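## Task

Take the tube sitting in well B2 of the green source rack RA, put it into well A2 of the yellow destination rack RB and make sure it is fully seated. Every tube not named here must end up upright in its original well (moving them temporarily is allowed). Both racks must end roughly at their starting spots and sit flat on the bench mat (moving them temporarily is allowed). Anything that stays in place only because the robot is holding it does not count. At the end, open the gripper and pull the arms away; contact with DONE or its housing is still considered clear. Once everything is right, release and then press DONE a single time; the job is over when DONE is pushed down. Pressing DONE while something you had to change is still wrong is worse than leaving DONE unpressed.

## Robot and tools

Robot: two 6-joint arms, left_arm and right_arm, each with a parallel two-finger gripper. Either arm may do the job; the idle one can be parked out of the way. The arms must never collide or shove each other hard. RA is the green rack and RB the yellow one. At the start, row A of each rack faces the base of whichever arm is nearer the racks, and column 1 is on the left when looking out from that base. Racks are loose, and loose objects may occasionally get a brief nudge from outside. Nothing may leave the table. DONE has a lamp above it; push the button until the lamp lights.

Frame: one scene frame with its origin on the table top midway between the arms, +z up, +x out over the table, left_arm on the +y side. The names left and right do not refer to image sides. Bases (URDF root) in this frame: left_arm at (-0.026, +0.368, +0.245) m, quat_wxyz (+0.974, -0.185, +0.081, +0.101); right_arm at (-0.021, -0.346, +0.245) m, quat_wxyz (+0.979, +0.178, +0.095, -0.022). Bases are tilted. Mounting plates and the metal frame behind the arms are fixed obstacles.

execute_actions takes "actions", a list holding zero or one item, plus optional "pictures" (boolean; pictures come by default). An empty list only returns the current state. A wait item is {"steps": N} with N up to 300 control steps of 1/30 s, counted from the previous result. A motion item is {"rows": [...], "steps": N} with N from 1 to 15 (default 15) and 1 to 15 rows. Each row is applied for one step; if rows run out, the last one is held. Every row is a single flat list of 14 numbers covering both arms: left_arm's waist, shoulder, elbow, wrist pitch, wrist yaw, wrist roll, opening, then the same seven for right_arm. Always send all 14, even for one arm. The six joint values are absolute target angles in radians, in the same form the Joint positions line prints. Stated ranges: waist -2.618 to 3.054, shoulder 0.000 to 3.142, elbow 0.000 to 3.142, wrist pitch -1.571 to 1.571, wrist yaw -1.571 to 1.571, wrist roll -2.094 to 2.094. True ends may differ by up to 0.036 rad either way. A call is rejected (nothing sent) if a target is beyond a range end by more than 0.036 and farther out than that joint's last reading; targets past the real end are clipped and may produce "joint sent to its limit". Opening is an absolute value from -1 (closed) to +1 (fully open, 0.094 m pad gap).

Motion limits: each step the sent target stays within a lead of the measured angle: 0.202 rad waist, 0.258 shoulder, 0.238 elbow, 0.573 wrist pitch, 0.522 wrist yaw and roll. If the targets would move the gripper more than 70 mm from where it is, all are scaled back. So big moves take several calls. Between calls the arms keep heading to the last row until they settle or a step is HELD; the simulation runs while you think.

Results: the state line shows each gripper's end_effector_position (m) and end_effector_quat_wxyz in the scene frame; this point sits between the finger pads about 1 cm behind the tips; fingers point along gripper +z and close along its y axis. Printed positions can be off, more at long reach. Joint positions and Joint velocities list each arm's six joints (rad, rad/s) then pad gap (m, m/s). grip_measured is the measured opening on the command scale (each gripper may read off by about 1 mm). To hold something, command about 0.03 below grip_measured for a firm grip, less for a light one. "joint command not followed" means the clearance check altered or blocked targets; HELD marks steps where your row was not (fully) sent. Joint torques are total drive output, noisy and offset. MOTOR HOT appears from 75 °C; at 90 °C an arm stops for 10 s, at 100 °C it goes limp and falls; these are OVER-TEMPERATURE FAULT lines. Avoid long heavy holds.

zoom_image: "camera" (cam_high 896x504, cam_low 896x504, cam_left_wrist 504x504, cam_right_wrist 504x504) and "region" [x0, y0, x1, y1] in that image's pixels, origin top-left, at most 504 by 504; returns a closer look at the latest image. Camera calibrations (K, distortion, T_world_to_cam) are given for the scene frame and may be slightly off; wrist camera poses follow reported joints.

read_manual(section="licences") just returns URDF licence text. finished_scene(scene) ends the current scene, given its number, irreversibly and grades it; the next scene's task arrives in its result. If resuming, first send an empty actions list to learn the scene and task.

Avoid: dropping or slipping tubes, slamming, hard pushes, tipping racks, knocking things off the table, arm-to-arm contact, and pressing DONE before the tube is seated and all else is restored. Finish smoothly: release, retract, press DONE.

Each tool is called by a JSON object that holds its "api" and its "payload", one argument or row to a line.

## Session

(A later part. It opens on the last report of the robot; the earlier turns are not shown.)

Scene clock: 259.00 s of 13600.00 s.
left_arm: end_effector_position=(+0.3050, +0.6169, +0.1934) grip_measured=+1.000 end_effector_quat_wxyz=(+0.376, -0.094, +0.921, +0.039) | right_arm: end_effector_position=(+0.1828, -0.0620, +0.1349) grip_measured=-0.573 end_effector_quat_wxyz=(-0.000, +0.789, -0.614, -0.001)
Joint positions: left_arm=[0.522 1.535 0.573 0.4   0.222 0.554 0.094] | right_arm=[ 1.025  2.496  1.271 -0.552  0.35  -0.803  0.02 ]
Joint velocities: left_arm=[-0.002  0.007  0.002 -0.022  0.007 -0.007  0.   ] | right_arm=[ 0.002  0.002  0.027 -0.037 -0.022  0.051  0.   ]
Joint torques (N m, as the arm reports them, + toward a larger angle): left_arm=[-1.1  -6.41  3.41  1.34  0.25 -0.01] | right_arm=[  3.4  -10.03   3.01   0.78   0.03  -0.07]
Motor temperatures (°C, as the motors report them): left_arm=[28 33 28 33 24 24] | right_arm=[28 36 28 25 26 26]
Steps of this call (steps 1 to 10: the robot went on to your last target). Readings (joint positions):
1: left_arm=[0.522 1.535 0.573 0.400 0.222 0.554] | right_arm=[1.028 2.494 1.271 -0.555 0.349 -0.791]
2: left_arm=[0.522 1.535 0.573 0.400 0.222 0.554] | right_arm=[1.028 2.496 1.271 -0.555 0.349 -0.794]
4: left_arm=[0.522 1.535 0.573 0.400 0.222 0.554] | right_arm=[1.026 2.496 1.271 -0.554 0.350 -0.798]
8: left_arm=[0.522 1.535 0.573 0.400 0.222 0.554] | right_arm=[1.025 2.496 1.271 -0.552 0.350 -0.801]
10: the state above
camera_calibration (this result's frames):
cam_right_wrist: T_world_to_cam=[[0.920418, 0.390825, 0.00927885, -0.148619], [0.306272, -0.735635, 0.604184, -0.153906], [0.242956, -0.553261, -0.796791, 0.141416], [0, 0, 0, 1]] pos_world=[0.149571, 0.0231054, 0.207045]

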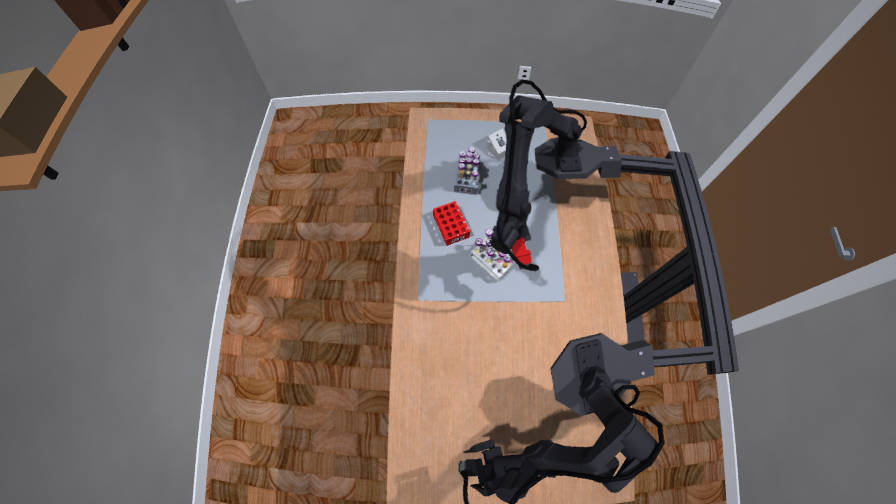

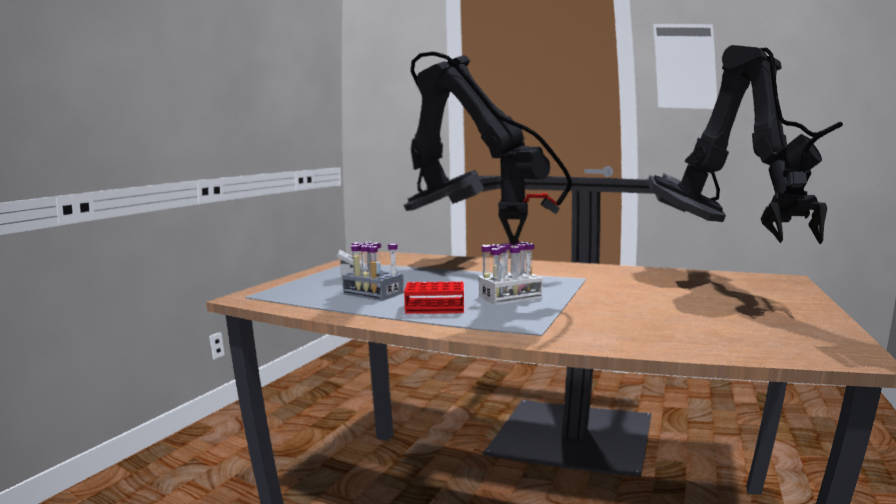

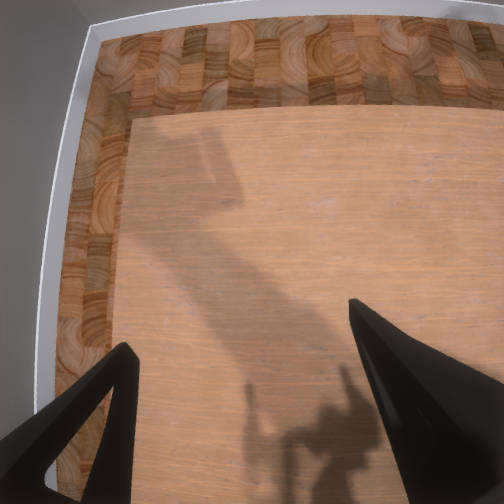

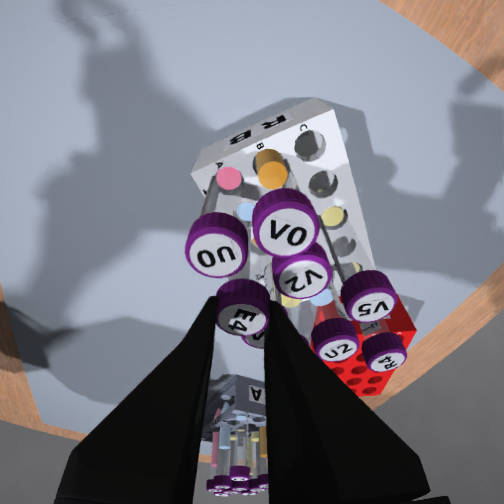

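{"api": "execute_actions", "payload": {
  "actions": [
    {"rows":[[0.522,1.535,0.573,0.4,0.222,0.554,1,1.023,2.506,1.254,-0.535,0.355,-0.81,-0.603],[0.522,1.535,0.573,0.4,0.222,0.554,1,1.022,2.508,1.253,-0.532,0.355,-0.81,-0.603],[0.522,1.535,0.573,0.4,0.222,0.554,1,1.021,2.510,1.253,-0.529,0.355,-0.81,-0.603],[0.522,1.535,0.573,0.4,0.222,0.554,1,1.021,2.512,1.252,-0.526,0.355,-0.81,-0.603],[0.522,1.535,0.573,0.4,0.222,0.554,1,1.020,2.514,1.252,-0.523,0.355,-0.81,-0.603],[0.522,1.535,0.573,0.4,0.222,0.554,1,1.019,2.516,1.251,-0.520,0.355,-0.81,-0.603],[0.522,1.535,0.573,0.4,0.222,0.554,1,1.018,2.518,1.251,-0.517,0.355,-0.81,-0.603],[0.522,1.535,0.573,0.4,0.222,0.554,1,1.018,2.520,1.250,-0.515,0.355,-0.81,-0.603],[0.522,1.535,0.573,0.4,0.222,0.554,1,1.017,2.522,1.250,-0.514,0.355,-0.81,-0.603],[0.522,1.535,0.573,0.4,0.222,0.554,1,1.016,2.523,1.250,-0.514,0.355,-0.81,-0.603]]}
  ],
  "pictures": false
}}

{"api": "execute_actions", "payload": {
  "actions": [
    {"steps":8}
  ]
}}

{"api": "zoom_image", "payload": {
  "camera": "cam_right_wrist",
  "region": [150, 180, 380, 410]
}}

Scene clock: 270.17 s of 13600.00 s.
left_arm: end_effector_position=(+0.3050, +0.6169, +0.1934) grip_measured=+1.000 end_effector_quat_wxyz=(+0.376, -0.094, +0.921, +0.039) | right_arm: end_effector_position=(+0.1822, -0.0628, +0.1271) grip_measured=-0.573 end_effector_quat_wxyz=(+0.000, +0.787, -0.616, -0.001)
Joint positions: left_arm=[0.522 1.535 0.573 0.4   0.222 0.554 0.094] | right_arm=[ 1.018  2.513  1.264 -0.526  0.352 -0.804  0.02 ]
Joint velocities: left_arm=[-0.002 -0.002 -0.002  0.022  0.007  0.007  0.   ] | right_arm=[-0.007  0.012  0.012 -0.007 -0.051 -0.051 -0.002]
Joint torques (N m, as the arm reports them, + toward a larger angle): left_arm=[-1.07 -6.42  3.42  1.34  0.24 -0.02] | right_arm=[  3.47 -10.03   3.18   0.72   0.01  -0.06]
Motor temperatures (°C, as the motors report them): left_arm=[28 33 28 33 24 24] | right_arm=[28 36 28 25 26 26]
Steps of this call (steps 1 to 30: the robot went on to your last target; steps 31 to 90: nothing new was sent; then 7.67 s passed at rest; steps 91 to 105: all 15 steps of this action). Readings (joint positions):
91: left_arm=[0.522 1.535 0.573 0.400 0.222 0.554] | right_arm=[1.025 2.496 1.271 -0.552 0.350 -0.804]
92: left_arm=[0.522 1.535 0.573 0.400 0.222 0.554] | right_arm=[1.025 2.496 1.271 -0.552 0.350 -0.804]
94: left_arm=[0.522 1.535 0.573 0.400 0.222 0.554] | right_arm=[1.025 2.496 1.271 -0.551 0.350 -0.804]
98: left_arm=[0.522 1.535 0.573 0.400 0.222 0.554] | right_arm=[1.025 2.501 1.268 -0.542 0.350 -0.804]
105: the state above

Scene clock: 270.43 s of 13600.00 s.
left_arm: end_effector_position=(+0.3050, +0.6169, +0.1934) grip_measured=+1.000 end_effector_quat_wxyz=(+0.376, -0.094, +0.921, +0.039) | right_arm: end_effector_position=(+0.1823, -0.0627, +0.1271) grip_measured=-0.573 end_effector_quat_wxyz=(-0.000, +0.787, -0.616, -0.001)
Joint positions: left_arm=[0.522 1.535 0.573 0.4   0.222 0.554 0.094] | right_arm=[ 1.018  2.513  1.264 -0.525  0.352 -0.804  0.02 ]
Joint velocities: left_arm=[-0.002  0.007  0.007  0.007  0.051 -0.007  0.   ] | right_arm=[ 0.012  0.017  0.017  0.066  0.007  0.066 -0.001]
Joint torques (N m, as the arm reports them, + toward a larger angle): left_arm=[-1.07 -6.45  3.38  1.35  0.24 -0.01] | right_arm=[ 3.43 -9.96  3.26  0.72  0.02 -0.07]
Motor temperatures (°C, as the motors report them): left_arm=[28 33 28 33 24 24] | right_arm=[28 36 28 25 26 26]
Steps of this call (steps 1 to 8: the robot went on to your last target). Readings (joint positions):
1: left_arm=[0.522 1.535 0.573 0.400 0.222 0.554] | right_arm=[1.018 2.513 1.264 -0.526 0.352 -0.804]
2: left_arm=[0.522 1.535 0.573 0.400 0.222 0.554] | right_arm=[1.018 2.513 1.264 -0.526 0.352 -0.804]
4: left_arm=[0.522 1.535 0.573 0.400 0.222 0.554] | right_arm=[1.018 2.513 1.264 -0.526 0.352 -0.804]
8: the state above
camera_calibration (this result's frames):
cam_right_wrist: T_world_to_cam=[[0.922904, 0.384921, 0.00920109, -0.148694], [0.301593, -0.737556, 0.604196, -0.148818], [0.239354, -0.554839, -0.796783, 0.135461], [0, 0, 0, 1]] pos_world=[0.14969, 0.0226327, 0.199216]

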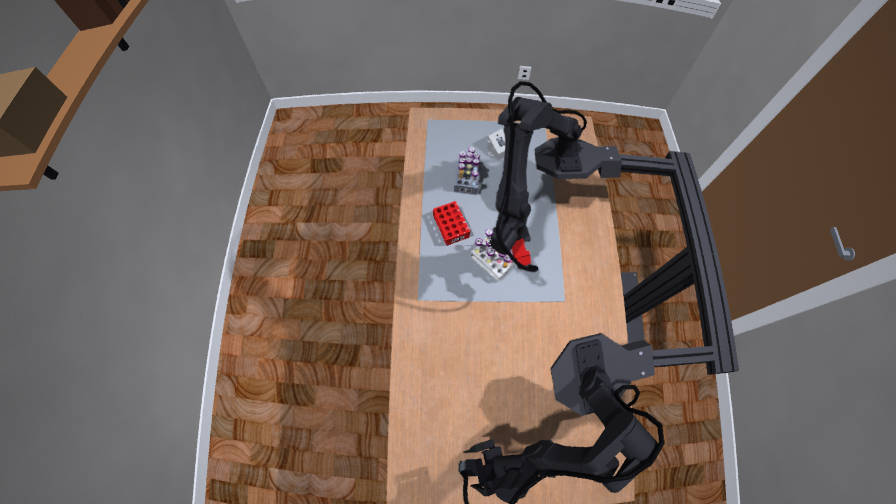

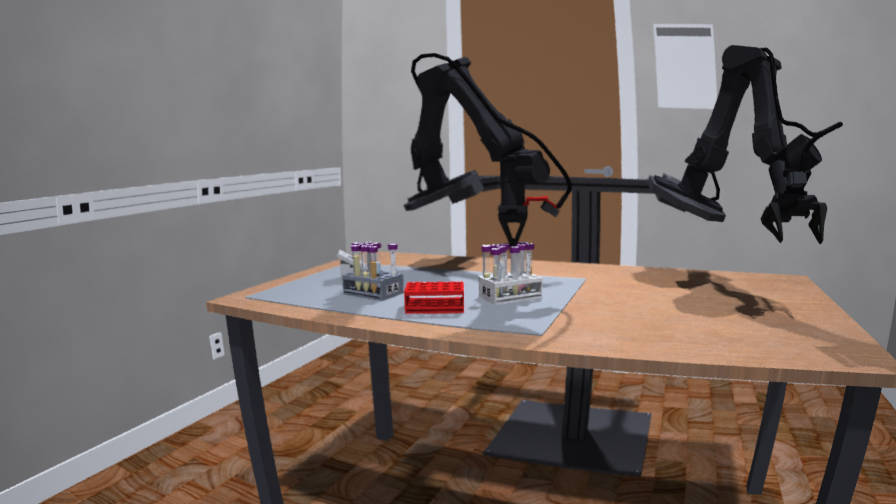

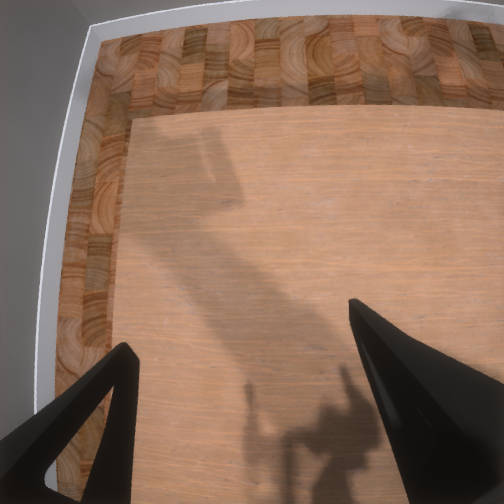

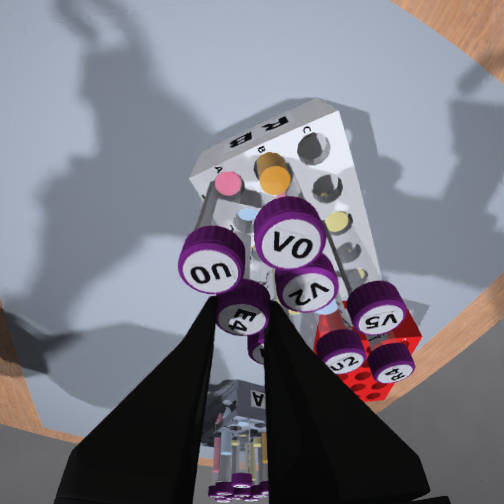

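Region (150, 180, 380, 410) of cam_right_wrist's 504x504 image, scaled by 2.191, with more detail than that image has.

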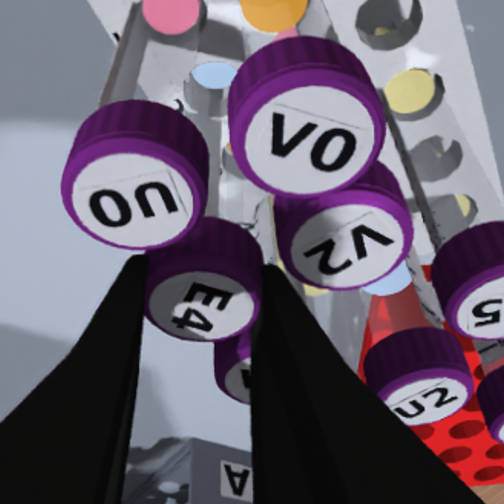

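{"api": "execute_actions", "payload": {
  "actions": [
    {"rows":[[0.522,1.535,0.573,0.4,0.222,0.554,1,1.018,2.518,1.256,-0.520,0.355,-0.81,-0.58],[0.522,1.535,0.573,0.4,0.222,0.554,1,1.020,2.513,1.264,-0.525,0.355,-0.81,-0.565],[0.522,1.535,0.573,0.4,0.222,0.554,1,1.022,2.510,1.268,-0.525,0.355,-0.81,-0.55],[0.522,1.535,0.573,0.4,0.222,0.554,1,1.024,2.507,1.272,-0.525,0.355,-0.81,-0.535],[0.522,1.535,0.573,0.4,0.222,0.554,1,1.026,2.504,1.275,-0.528,0.355,-0.81,-0.52],[0.522,1.535,0.573,0.4,0.222,0.554,1,1.028,2.500,1.278,-0.532,0.355,-0.81,-0.505],[0.522,1.535,0.573,0.4,0.222,0.554,1,1.030,2.496,1.281,-0.538,0.355,-0.81,-0.495],[0.522,1.535,0.573,0.4,0.222,0.554,1,1.032,2.492,1.284,-0.546,0.355,-0.81,-0.495],[0.522,1.535,0.573,0.4,0.222,0.554,1,1.034,2.488,1.286,-0.556,0.355,-0.81,-0.495],[0.522,1.535,0.573,0.4,0.222,0.554,1,1.036,2.483,1.287,-0.568,0.355,-0.81,-0.495],[0.522,1.535,0.573,0.4,0.222,0.554,1,1.039,2.476,1.289,-0.582,0.355,-0.81,-0.495],[0.522,1.535,0.573,0.4,0.222,0.554,1,1.042,2.468,1.291,-0.597,0.355,-0.81,-0.495],[0.522,1.535,0.573,0.4,0.222,0.554,1,1.046,2.459,1.293,-0.612,0.355,-0.81,-0.495],[0.522,1.535,0.573,0.4,0.222,0.554,1,1.050,2.449,1.296,-0.627,0.355,-0.81,-0.495],[0.522,1.535,0.573,0.4,0.222,0.554,1,1.054,2.439,1.299,-0.642,0.355,-0.81,-0.495]]}
  ],
  "pictures": false
}}

{"api": "execute_actions", "payload": {
  "actions": [
    {"rows":[[0.522,1.535,0.573,0.4,0.222,0.554,1,1.059,2.429,1.302,-0.655,0.355,-0.81,-0.495],[0.522,1.535,0.573,0.4,0.222,0.554,1,1.063,2.419,1.306,-0.667,0.355,-0.81,-0.495],[0.522,1.535,0.573,0.4,0.222,0.554,1,1.067,2.410,1.309,-0.677,0.355,-0.81,-0.495],[0.522,1.535,0.573,0.4,0.222,0.554,1,1.070,2.403,1.312,-0.684,0.355,-0.81,-0.495],[0.522,1.535,0.573,0.4,0.222,0.554,1,1.073,2.397,1.314,-0.684,0.355,-0.81,-0.495],[0.522,1.535,0.573,0.4,0.222,0.554,1,1.075,2.393,1.316,-0.684,0.355,-0.81,-0.495]],"steps":12}
  ]
}}

{"api": "zoom_image", "payload": {
  "camera": "cam_low",
  "region": [460, 210, 560, 310]
}}

Scene clock: 282.43 s of 13600.00 s.
left_arm: end_effector_position=(+0.3050, +0.6169, +0.1934) grip_measured=+1.000 end_effector_quat_wxyz=(+0.376, -0.094, +0.921, +0.039) | right_arm: end_effector_position=(+0.1805, -0.0684, +0.1357) grip_measured=-0.497 end_effector_quat_wxyz=(+0.010, +0.791, -0.611, +0.001)
Joint positions: left_arm=[0.522 1.535 0.573 0.4   0.222 0.554 0.094] | right_arm=[ 1.023  2.49   1.265 -0.575  0.353 -0.804  0.024]
Joint velocities: left_arm=[-0.022 -0.007 -0.007  0.007 -0.051  0.051  0.   ] | right_arm=[ 0.09  -0.256  0.081 -0.447 -0.051 -0.037 -0.   ]
Joint torques (N m, as the arm reports them, + toward a larger angle): left_arm=[-1.05 -6.46  3.4   1.35  0.25 -0.01] | right_arm=[  5.41 -14.     6.94   0.54  -0.01  -0.07]
Motor temperatures (°C, as the motors report them): left_arm=[28 33 28 33 24 24] | right_arm=[28 36 28 25 26 26]
Steps of this call (steps 1 to 15: the robot went on to your last target; steps 16 to 90: nothing new was sent; then 8.50 s passed at rest; steps 91 to 105: all 15 steps of this action). Readings (joint positions):
91: left_arm=[0.522 1.535 0.573 0.400 0.222 0.554] | right_arm=[1.018 2.513 1.264 -0.525 0.352 -0.804]
92: left_arm=[0.522 1.535 0.573 0.400 0.222 0.554] | right_arm=[1.018 2.513 1.264 -0.525 0.352 -0.804]
94: left_arm=[0.522 1.535 0.573 0.400 0.222 0.554] | right_arm=[1.018 2.513 1.264 -0.525 0.352 -0.804]
98: left_arm=[0.522 1.535 0.573 0.400 0.222 0.554] | right_arm=[1.018 2.513 1.264 -0.526 0.352 -0.804]
105: the state above

Scene clock: 282.83 s of 13600.00 s.
left_arm: end_effector_position=(+0.3050, +0.6169, +0.1934) grip_measured=+1.000 end_effector_quat_wxyz=(+0.376, -0.094, +0.921, +0.039) | right_arm: end_effector_position=(+0.1866, -0.0594, +0.1723) grip_measured=-0.497 end_effector_quat_wxyz=(-0.009, +0.799, -0.601, +0.003)
Joint positions: left_arm=[0.522 1.535 0.573 0.4   0.222 0.554 0.094] | right_arm=[ 1.06   2.411  1.298 -0.658  0.353 -0.804  0.024]
Joint velocities: left_arm=[ 0.007 -0.002 -0.007 -0.066 -0.022 -0.007  0.   ] | right_arm=[-0.012  0.007 -0.032 -0.125 -0.007  0.037  0.001]
Joint torques (N m, as the arm reports them, + toward a larger angle): left_arm=[-1.08 -6.45  3.37  1.35  0.23  0.01] | right_arm=[  4.58 -12.21   6.5    0.54   0.01  -0.07]
Motor temperatures (°C, as the motors report them): left_arm=[28 33 28 33 24 24] | right_arm=[28 36 28 25 26 26]
Steps of this call (steps 1 to 12: all 12 steps of this action). Readings (joint positions):
1: left_arm=[0.522 1.535 0.573 0.400 0.222 0.554] | right_arm=[1.027 2.480 1.268 -0.589 0.353 -0.804]
2: left_arm=[0.522 1.535 0.573 0.400 0.222 0.554] | right_arm=[1.032 2.470 1.272 -0.603 0.353 -0.804]
4: left_arm=[0.522 1.535 0.573 0.400 0.222 0.554] | right_arm=[1.042 2.447 1.280 -0.627 0.353 -0.804]
8: left_arm=[0.522 1.535 0.573 0.400 0.222 0.554] | right_arm=[1.058 2.415 1.295 -0.650 0.353 -0.804]
12: the state above
camera_calibration (this result's frames):
cam_right_wrist: T_world_to_cam=[[0.907359, 0.419378, 0.0286818, -0.152714], [0.31911, -0.73162, 0.602412, -0.177626], [0.273623, -0.537451, -0.79767, 0.167136], [0, 0, 0, 1]] pos_world=[0.149517, 0.0239172, 0.244703]

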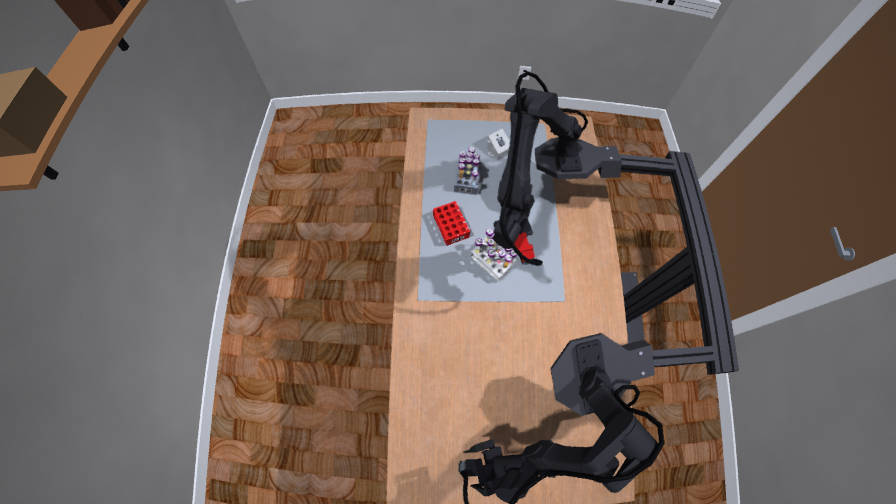

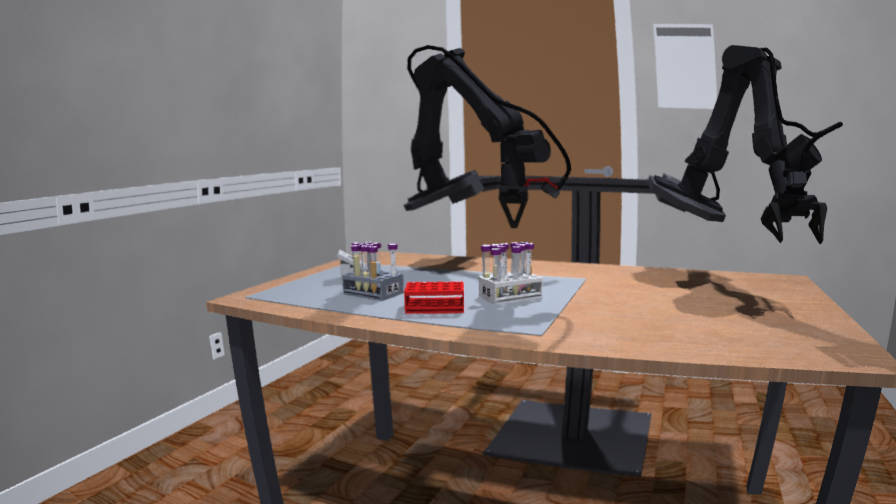

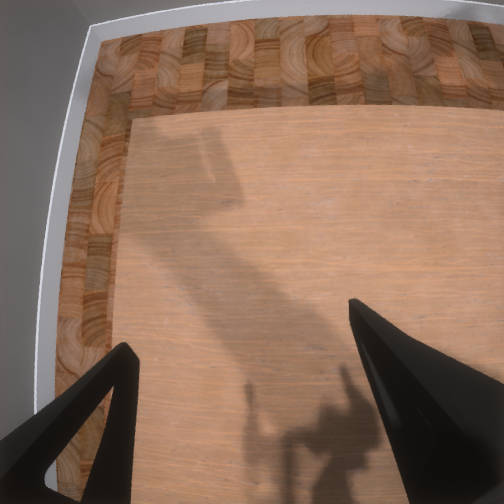

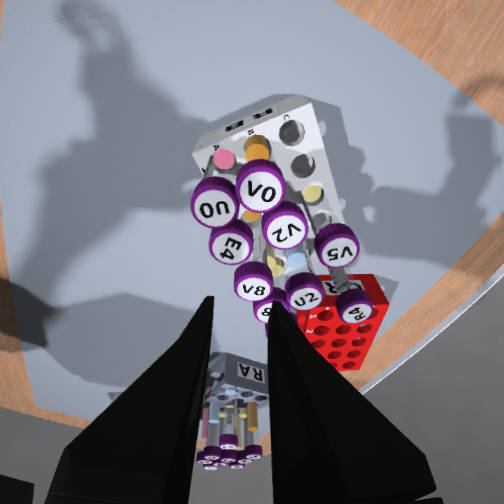

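Region (460, 210, 560, 310) of cam_low's 896x504 image, scaled by 5.040, with more detail than that image has.

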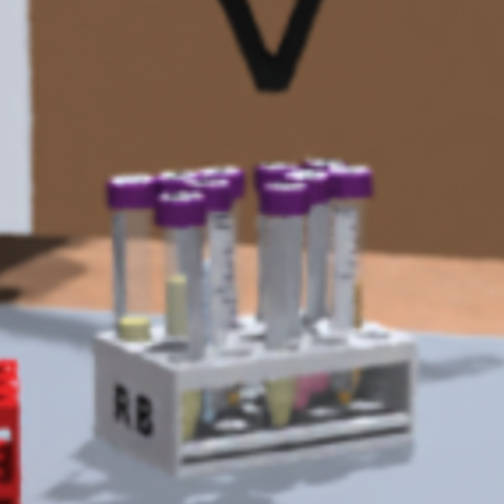

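{"api": "execute_actions", "payload": {
  "actions": [
    {"rows":[[0.522,1.535,0.573,0.4,0.222,0.554,1,1.051,2.387,1.313,-0.685,0.355,-0.808,-0.52],[0.522,1.535,0.573,0.4,0.222,0.554,1,1.034,2.374,1.308,-0.686,0.355,-0.805,-0.55],[0.522,1.535,0.573,0.4,0.222,0.554,1,1.008,2.354,1.301,-0.687,0.356,-0.80,-0.58],[0.522,1.535,0.573,0.4,0.222,0.554,1,0.974,2.328,1.290,-0.690,0.356,-0.794,-0.61],[0.522,1.535,0.573,0.4,0.222,0.554,1,0.931,2.296,1.278,-0.692,0.357,-0.786,-0.64],[0.522,1.535,0.573,0.4,0.222,0.554,1,0.888,2.263,1.265,-0.695,0.358,-0.778,-0.67],[0.522,1.535,0.573,0.4,0.222,0.554,1,0.836,2.225,1.249,-0.699,0.359,-0.768,-0.70],[0.522,1.535,0.573,0.4,0.222,0.554,1,0.785,2.186,1.234,-0.702,0.360,-0.759,-0.73],[0.522,1.535,0.573,0.4,0.222,0.554,1,0.733,2.147,1.219,-0.705,0.361,-0.749,-0.76],[0.522,1.535,0.573,0.4,0.222,0.554,1,0.682,2.108,1.203,-0.709,0.362,-0.740,-0.79],[0.522,1.535,0.573,0.4,0.222,0.554,1,0.630,2.069,1.188,-0.712,0.362,-0.730,-0.82],[0.522,1.535,0.573,0.4,0.222,0.554,1,0.570,2.024,1.170,-0.716,0.363,-0.719,-0.85],[0.522,1.535,0.573,0.4,0.222,0.554,1,0.510,1.978,1.152,-0.720,0.364,-0.708,-0.88],[0.522,1.535,0.573,0.4,0.222,0.554,1,0.449,1.933,1.134,-0.724,0.365,-0.696,-0.91],[0.522,1.535,0.573,0.4,0.222,0.554,1,0.389,1.888,1.116,-0.726,0.365,-0.685,-0.94]]}
  ],
  "pictures": false
}}

{"api": "execute_actions", "payload": {
  "actions": [
    {"rows":[[0.522,1.535,0.573,0.4,0.222,0.554,1,0.338,1.849,1.101,-0.725,0.364,-0.676,-0.96],[0.522,1.535,0.573,0.4,0.222,0.554,1,0.286,1.810,1.086,-0.715,0.360,-0.666,-0.98],[0.522,1.535,0.573,0.4,0.222,0.554,1,0.240,1.778,1.070,-0.70,0.352,-0.658,-1],[0.522,1.535,0.573,0.4,0.222,0.554,1,0.195,1.752,1.053,-0.68,0.343,-0.65,-1],[0.522,1.535,0.573,0.4,0.222,0.554,1,0.149,1.732,1.031,-0.654,0.331,-0.640,-1],[0.522,1.535,0.573,0.4,0.222,0.554,1,0.098,1.715,1.002,-0.625,0.318,-0.631,-1],[0.522,1.535,0.573,0.4,0.222,0.554,1,0.048,1.700,0.974,-0.597,0.304,-0.622,-1],[0.522,1.535,0.573,0.4,0.222,0.554,1,-0.003,1.685,0.945,-0.568,0.291,-0.612,-1],[0.522,1.535,0.573,0.4,0.222,0.554,1,-0.054,1.670,0.916,-0.539,0.278,-0.603,-1],[0.522,1.535,0.573,0.4,0.222,0.554,1,-0.105,1.655,0.887,-0.511,0.264,-0.593,-1],[0.522,1.535,0.573,0.4,0.222,0.554,1,-0.156,1.640,0.858,-0.482,0.251,-0.584,-1],[0.522,1.535,0.573,0.4,0.222,0.554,1,-0.207,1.625,0.830,-0.453,0.238,-0.574,-1],[0.522,1.535,0.573,0.4,0.222,0.554,1,-0.257,1.609,0.801,-0.425,0.225,-0.565,-1],[0.522,1.535,0.573,0.4,0.222,0.554,1,-0.308,1.594,0.772,-0.396,0.212,-0.555,-1],[0.522,1.535,0.573,0.4,0.222,0.554,1,-0.359,1.579,0.743,-0.372,0.201,-0.546,-1]]}
  ],
  "pictures": false
}}

{"api": "execute_actions", "payload": {
  "actions": [
    {"rows":[[0.522,1.535,0.573,0.4,0.222,0.554,1,-0.410,1.564,0.714,-0.348,0.190,-0.536,-1],[0.522,1.535,0.573,0.4,0.222,0.554,1,-0.452,1.552,0.690,-0.329,0.181,-0.528,-1],[0.522,1.535,0.573,0.4,0.222,0.554,1,-0.495,1.539,0.666,-0.310,0.172,-0.520,-1],[0.522,1.535,0.573,0.4,0.222,0.554,1,-0.528,1.529,0.647,-0.295,0.165,-0.514,-1],[0.522,1.535,0.573,0.4,0.222,0.554,1,-0.562,1.519,0.628,-0.281,0.159,-0.508,-1],[0.522,1.535,0.573,0.4,0.222,0.554,1,-0.588,1.512,0.614,-0.272,0.154,-0.503,-1],[0.522,1.535,0.573,0.4,0.222,0.554,1,-0.613,1.504,0.599,-0.267,0.152,-0.498,-1],[0.522,1.535,0.573,0.4,0.222,0.554,1,-0.630,1.499,0.590,-0.262,0.150,-0.495,-1],[0.522,1.535,0.573,0.4,0.222,0.554,1,-0.639,1.496,0.585,-0.262,0.150,-0.493,-1],[0.522,1.535,0.573,0.4,0.222,0.554,1,-0.647,1.494,0.580,-0.262,0.150,-0.492,-1]]}
  ],
  "pictures": false
}}

{"api": "execute_actions", "payload": {
  "actions": [
    {"steps":8}
  ]
}}

{"api": "zoom_image", "payload": {
  "camera": "cam_high",
  "region": [420, 110, 570, 300]
}}

Scene clock: 330.33 s of 13600.00 s.
left_arm: end_effector_position=(+0.3050, +0.6169, +0.1934) grip_measured=+1.000 end_effector_quat_wxyz=(+0.376, -0.094, +0.921, +0.039) | right_arm: end_effector_position=(+0.3235, -0.2392, +0.2041) grip_measured=-0.925 end_effector_quat_wxyz=(+0.034, -0.542, +0.839, +0.020)
Joint positions: left_arm=[0.522 1.535 0.573 0.4   0.222 0.554 0.094] | right_arm=[ 0.486  1.99   1.173 -0.677  0.357 -0.733  0.004]
Joint velocities: left_arm=[ 0.002 -0.012  0.002  0.081  0.066  0.051  0.   ] | right_arm=[-1.819 -1.331 -0.52  -0.037  0.022  0.3   -0.026]
Joint torques (N m, as the arm reports them, + toward a larger angle): left_arm=[-1.1  -6.43  3.43  1.33  0.25 -0.01] | right_arm=[  4.61 -10.93   2.94   0.15  -0.01   0.01]
Motor temperatures (°C, as the motors report them): left_arm=[28 33 28 33 24 24] | right_arm=[29 39 30 25 26 26]
Steps of this call (steps 1 to 30: the robot went on to your last target; steps 31 to 110: nothing new was sent; then 43.33 s passed at rest; steps 111 to 125: all 15 steps of this action). Readings (joint positions):
111: left_arm=[0.522 1.535 0.573 0.400 0.222 0.554] | right_arm=[1.060 2.411 1.298 -0.670 0.353 -0.804]
112: left_arm=[0.522 1.535 0.573 0.400 0.222 0.554] | right_arm=[1.057 2.411 1.298 -0.670 0.353 -0.804]
114: left_arm=[0.522 1.535 0.573 0.400 0.222 0.554] | right_arm=[1.040 2.401 1.297 -0.673 0.351 -0.804]
118: left_arm=[0.522 1.535 0.573 0.400 0.222 0.554] | right_arm=[0.906 2.295 1.265 -0.676 0.348 -0.790]
125: the state above

Scene clock: 330.83 s of 13600.00 s.
left_arm: end_effector_position=(+0.3050, +0.6169, +0.1934) grip_measured=+1.000 end_effector_quat_wxyz=(+0.376, -0.094, +0.921, +0.039) | right_arm: end_effector_position=(+0.2486, -0.4716, +0.1522) grip_measured=-0.997 end_effector_quat_wxyz=(-0.014, -0.118, +0.993, +0.016)
Joint positions: left_arm=[0.522 1.535 0.573 0.4   0.222 0.554 0.094] | right_arm=[-0.278  1.636  0.802 -0.48   0.266 -0.591  0.   ]
Joint velocities: left_arm=[ 0.017 -0.007 -0.007 -0.022 -0.037 -0.022  0.   ] | right_arm=[-1.448 -0.422 -0.857  0.652 -0.388  0.286 -0.   ]
Joint torques (N m, as the arm reports them, + toward a larger angle): left_arm=[-1.08 -6.45  3.39  1.35  0.25 -0.02] | right_arm=[  2.29 -10.51   3.54   0.59  -0.17   0.05]
Motor temperatures (°C, as the motors report them): left_arm=[28 33 28 33 24 24] | right_arm=[29 38 30 25 26 26]
Steps of this call (steps 1 to 15: all 15 steps of this action). Readings (joint positions):
1: left_arm=[0.522 1.535 0.573 0.400 0.222 0.554] | right_arm=[0.422 1.943 1.155 -0.678 0.359 -0.723]
2: left_arm=[0.522 1.535 0.573 0.400 0.222 0.554] | right_arm=[0.360 1.899 1.138 -0.679 0.361 -0.713]
4: left_arm=[0.522 1.535 0.573 0.400 0.222 0.554] | right_arm=[0.249 1.819 1.105 -0.677 0.363 -0.693]
8: left_arm=[0.522 1.535 0.573 0.400 0.222 0.554] | right_arm=[0.070 1.717 1.019 -0.628 0.345 -0.656]
15: the state above

Scene clock: 331.33 s of 13600.00 s.
left_arm: end_effector_position=(+0.3050, +0.6169, +0.1934) grip_measured=+1.000 end_effector_quat_wxyz=(+0.376, -0.094, +0.921, +0.039) | right_arm: end_effector_position=(+0.1699, -0.5275, +0.1291) grip_measured=-0.997 end_effector_quat_wxyz=(-0.014, +0.105, +0.994, +0.002)
Joint positions: left_arm=[0.522 1.535 0.573 0.4   0.222 0.554 0.094] | right_arm=[-0.643  1.521  0.592 -0.293  0.172 -0.503  0.   ]
Joint velocities: left_arm=[ 0.002 -0.012 -0.017 -0.066 -0.037  0.022  0.   ] | right_arm=[0.002 0.002 0.017 0.125 0.007 0.095 0.   ]
Joint torques (N m, as the arm reports them, + toward a larger angle): left_arm=[-1.03 -6.43  3.39  1.35  0.23 -0.02] | right_arm=[ 0.42 -9.17  2.47  0.7  -0.17  0.07]
Motor temperatures (°C, as the motors report them): left_arm=[28 33 28 33 24 24] | right_arm=[29 38 30 25 26 26]
Steps of this call (steps 1 to 15: all 15 steps of this action). Readings (joint positions):
1: left_arm=[0.522 1.535 0.573 0.400 0.222 0.554] | right_arm=[-0.330 1.620 0.773 -0.456 0.254 -0.581]
2: left_arm=[0.522 1.535 0.573 0.400 0.222 0.554] | right_arm=[-0.379 1.605 0.745 -0.434 0.244 -0.572]
4: left_arm=[0.522 1.535 0.573 0.400 0.222 0.554] | right_arm=[-0.470 1.575 0.696 -0.392 0.225 -0.554]
8: left_arm=[0.522 1.535 0.573 0.400 0.222 0.554] | right_arm=[-0.596 1.535 0.624 -0.329 0.195 -0.525]
15: the state above

Scene clock: 331.60 s of 13600.00 s.
left_arm: end_effector_position=(+0.3050, +0.6169, +0.1934) grip_measured=+1.000 end_effector_quat_wxyz=(+0.376, -0.094, +0.921, +0.039) | right_arm: end_effector_position=(+0.1735, -0.5287, +0.1290) grip_measured=-0.997 end_effector_quat_wxyz=(-0.006, +0.109, +0.994, +0.001)
Joint positions: left_arm=[0.522 1.535 0.573 0.4   0.222 0.554 0.094] | right_arm=[-0.643  1.521  0.592 -0.278  0.164 -0.499  0.   ]
Joint velocities: left_arm=[-0.012 -0.007  0.017 -0.037 -0.095  0.022  0.   ] | right_arm=[-0.012  0.007 -0.017  0.095 -0.081  0.007 -0.001]
Joint torques (N m, as the arm reports them, + toward a larger angle): left_arm=[-1.04 -6.42  3.37  1.36  0.26 -0.01] | right_arm=[ 0.46 -9.16  2.5   0.76 -0.17  0.06]
Motor temperatures (°C, as the motors report them): left_arm=[28 33 28 33 24 24] | right_arm=[29 38 29 25 26 26]
Steps of this call (steps 1 to 8: the robot went on to your last target). Readings (joint positions):
1: left_arm=[0.522 1.535 0.573 0.400 0.222 0.554] | right_arm=[-0.643 1.521 0.592 -0.288 0.170 -0.502]
2: left_arm=[0.522 1.535 0.573 0.400 0.222 0.554] | right_arm=[-0.643 1.521 0.592 -0.286 0.169 -0.502]
4: left_arm=[0.522 1.535 0.573 0.400 0.222 0.554] | right_arm=[-0.643 1.521 0.592 -0.282 0.166 -0.500]
8: the state above
camera_calibration (this result's frames):
cam_right_wrist: T_world_to_cam=[[-0.0646731, -0.997884, 0.00672214, -0.520625], [-0.787037, 0.0551472, 0.614436, 0.11558], [-0.613506, 0.0344469, -0.788938, 0.339068], [0, 0, 0, 1]] pos_world=[0.265316, -0.537577, 0.199987]

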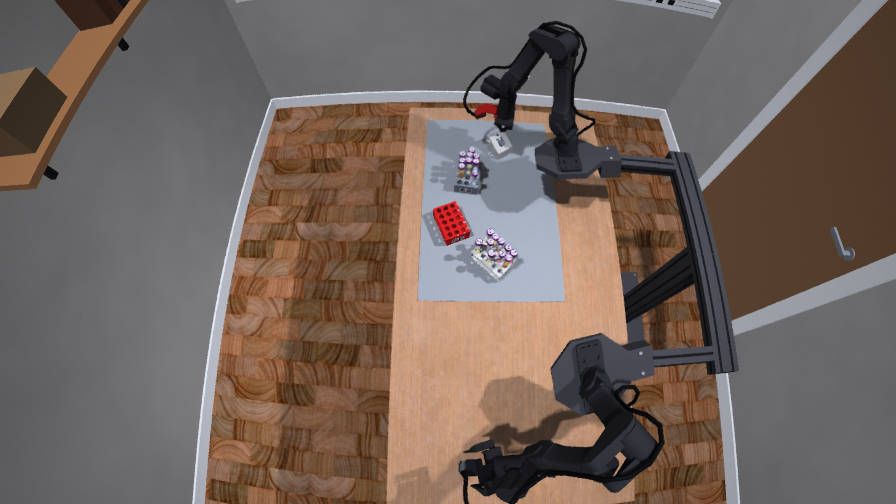

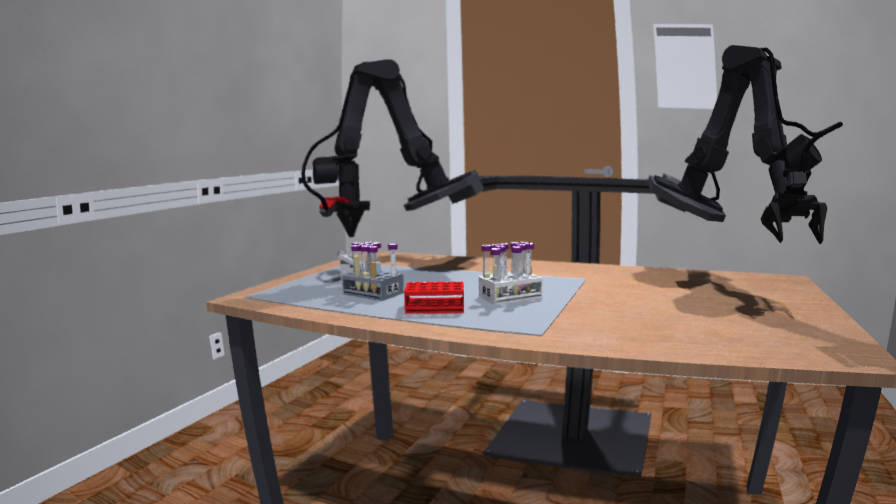

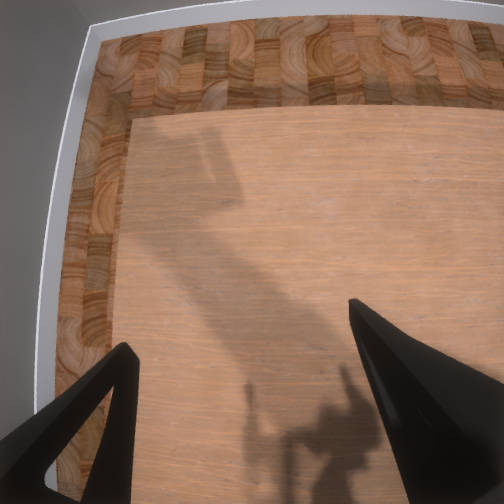

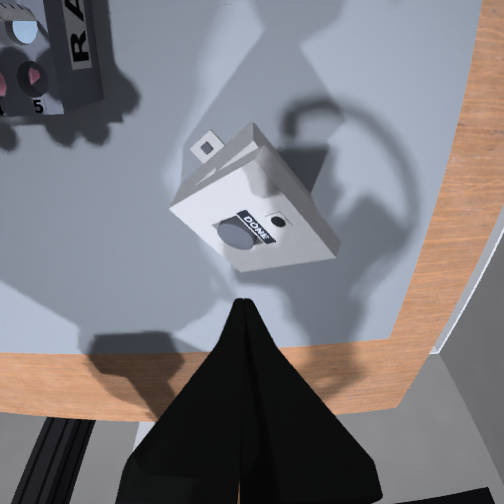

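Region (420, 110, 570, 300) of cam_high's 896x504 image, scaled by 2.653, with more detail than that image has; it fills the left 398 columns of this view, and the rest is white.

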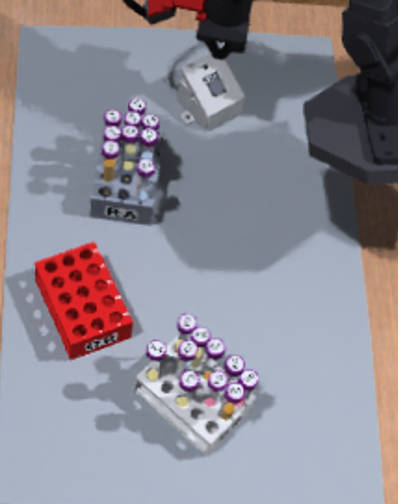

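{"api": "execute_actions", "payload": {
  "actions": [
    {"rows":[[0.522,1.535,0.573,0.4,0.222,0.554,1,-0.648,1.515,0.577,-0.25,0.149,-0.492,-1],[0.522,1.535,0.573,0.4,0.222,0.554,1,-0.650,1.532,0.573,-0.232,0.148,-0.492,-1],[0.522,1.535,0.573,0.4,0.222,0.554,1,-0.652,1.542,0.569,-0.21,0.147,-0.492,-1],[0.522,1.535,0.573,0.4,0.222,0.554,1,-0.654,1.555,0.565,-0.185,0.146,-0.492,-1],[0.522,1.535,0.573,0.4,0.222,0.554,1,-0.656,1.571,0.561,-0.16,0.145,-0.492,-1],[0.522,1.535,0.573,0.4,0.222,0.554,1,-0.658,1.589,0.557,-0.135,0.144,-0.492,-1],[0.522,1.535,0.573,0.4,0.222,0.554,1,-0.660,1.608,0.553,-0.11,0.143,-0.492,-1],[0.522,1.535,0.573,0.4,0.222,0.554,1,-0.662,1.628,0.550,-0.087,0.142,-0.492,-1],[0.522,1.535,0.573,0.4,0.222,0.554,1,-0.664,1.648,0.547,-0.066,0.141,-0.492,-1],[0.522,1.535,0.573,0.4,0.222,0.554,1,-0.666,1.667,0.545,-0.048,0.140,-0.492,-1],[0.522,1.535,0.573,0.4,0.222,0.554,1,-0.668,1.684,0.543,-0.033,0.140,-0.492,-1],[0.522,1.535,0.573,0.4,0.222,0.554,1,-0.669,1.699,0.542,-0.023,0.140,-0.492,-1],[0.522,1.535,0.573,0.4,0.222,0.554,1,-0.670,1.710,0.541,-0.017,0.140,-0.492,-1],[0.522,1.535,0.573,0.4,0.222,0.554,1,-0.671,1.718,0.541,-0.017,0.140,-0.492,-1],[0.522,1.535,0.573,0.4,0.222,0.554,1,-0.672,1.722,0.541,-0.017,0.140,-0.492,-1]]}
  ],
  "pictures": false
}}

{"api": "execute_actions", "payload": {
  "actions": [
    {"steps":15}
  ]
}}

Scene clock: 349.50 s of 13600.00 s.
left_arm: end_effector_position=(+0.3050, +0.6169, +0.1934) grip_measured=+1.000 end_effector_quat_wxyz=(+0.376, -0.094, +0.921, +0.039) | right_arm: end_effector_position=(+0.1674, -0.5195, +0.0883) grip_measured=-0.997 end_effector_quat_wxyz=(-0.011, +0.117, +0.993, +0.007)
Joint positions: left_arm=[0.522 1.535 0.573 0.4   0.222 0.554 0.094] | right_arm=[-0.661  1.702  0.555 -0.072  0.154 -0.498  0.   ]
Joint velocities: left_arm=[-0.027 -0.012 -0.007  0.022 -0.081 -0.081  0.   ] | right_arm=[-0.042  0.271 -0.042  0.198  0.037  0.037 -0.001]
Joint torques (N m, as the arm reports them, + toward a larger angle): left_arm=[-1.08 -6.42  3.39  1.35  0.23 -0.02] | right_arm=[ 0.15 -6.79  1.32  0.86 -0.17  0.06]
Motor temperatures (°C, as the motors report them): left_arm=[28 34 28 33 24 24] | right_arm=[28 37 29 25 26 26]
Steps of this call (steps 1 to 30: the robot went on to your last target; steps 31 to 90: nothing new was sent; then 14.40 s passed at rest; steps 91 to 105: all 15 steps of this action). Readings (joint positions):
91: left_arm=[0.522 1.535 0.573 0.400 0.222 0.554] | right_arm=[-0.643 1.521 0.592 -0.275 0.162 -0.498]
92: left_arm=[0.522 1.535 0.573 0.400 0.222 0.554] | right_arm=[-0.643 1.521 0.592 -0.272 0.162 -0.498]
94: left_arm=[0.522 1.535 0.573 0.400 0.222 0.554] | right_arm=[-0.643 1.523 0.588 -0.251 0.161 -0.498]
98: left_arm=[0.522 1.535 0.573 0.400 0.222 0.554] | right_arm=[-0.648 1.578 0.576 -0.176 0.158 -0.498]
105: the state above

Scene clock: 350.00 s of 13600.00 s.
left_arm: end_effector_position=(+0.3050, +0.6169, +0.1934) grip_measured=+1.000 end_effector_quat_wxyz=(+0.376, -0.094, +0.921, +0.039) | right_arm: end_effector_position=(+0.1721, -0.5237, +0.0860) grip_measured=-0.997 end_effector_quat_wxyz=(+0.000, +0.119, +0.993, -0.001)
Joint positions: left_arm=[0.522 1.535 0.573 0.4   0.222 0.554 0.094] | right_arm=[-0.663  1.712  0.553 -0.033  0.153 -0.498  0.   ]
Joint velocities: left_arm=[-0.012  0.002  0.002 -0.037  0.037 -0.022  0.   ] | right_arm=[-0.002  0.012  0.002 -0.037 -0.022 -0.007  0.   ]
Joint torques (N m, as the arm reports them, + toward a larger angle): left_arm=[-1.02 -6.45  3.39  1.34  0.23 -0.02] | right_arm=[ 0.15 -6.38  1.31  0.79 -0.17  0.05]
Motor temperatures (°C, as the motors report them): left_arm=[28 34 28 33 24 24] | right_arm=[28 37 29 25 26 26]
Steps of this call (steps 1 to 15: the robot went on to your last target). Readings (joint positions):
1: left_arm=[0.522 1.535 0.573 0.400 0.222 0.554] | right_arm=[-0.662 1.708 0.554 -0.066 0.153 -0.498]
2: left_arm=[0.522 1.535 0.573 0.400 0.222 0.554] | right_arm=[-0.663 1.712 0.553 -0.061 0.153 -0.498]
4: left_arm=[0.522 1.535 0.573 0.400 0.222 0.554] | right_arm=[-0.663 1.712 0.553 -0.053 0.153 -0.498]
8: left_arm=[0.522 1.535 0.573 0.400 0.222 0.554] | right_arm=[-0.663 1.712 0.553 -0.039 0.153 -0.498]
15: the state above
camera_calibration (this result's frames):
cam_right_wrist: T_world_to_cam=[[-0.0864396, -0.996201, 0.0106053, -0.511072], [-0.792686, 0.0752212, 0.604972, 0.152934], [-0.603471, 0.0438868, -0.796176, 0.30796], [0, 0, 0, 1]] pos_world=[0.262897, -0.53415, 0.15809]

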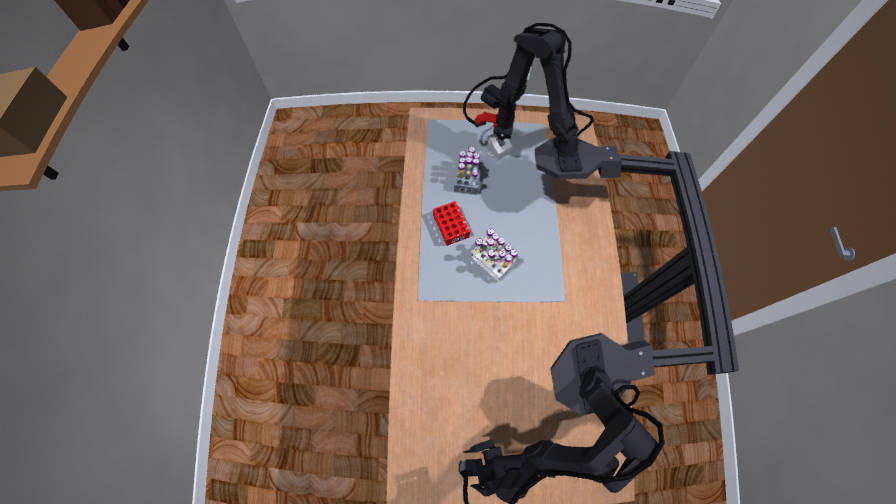

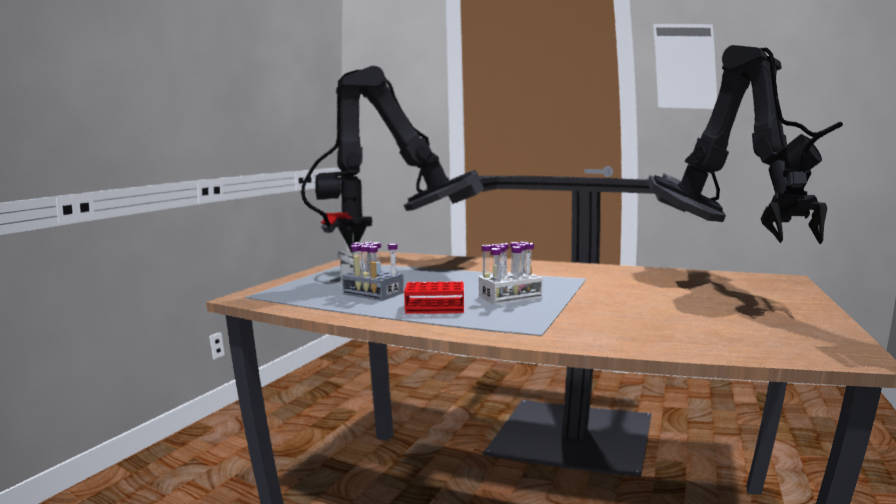

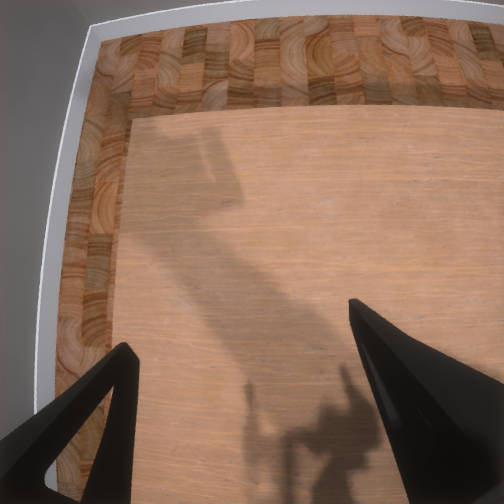

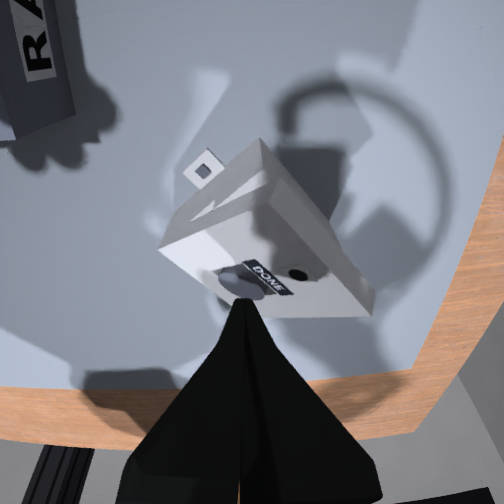

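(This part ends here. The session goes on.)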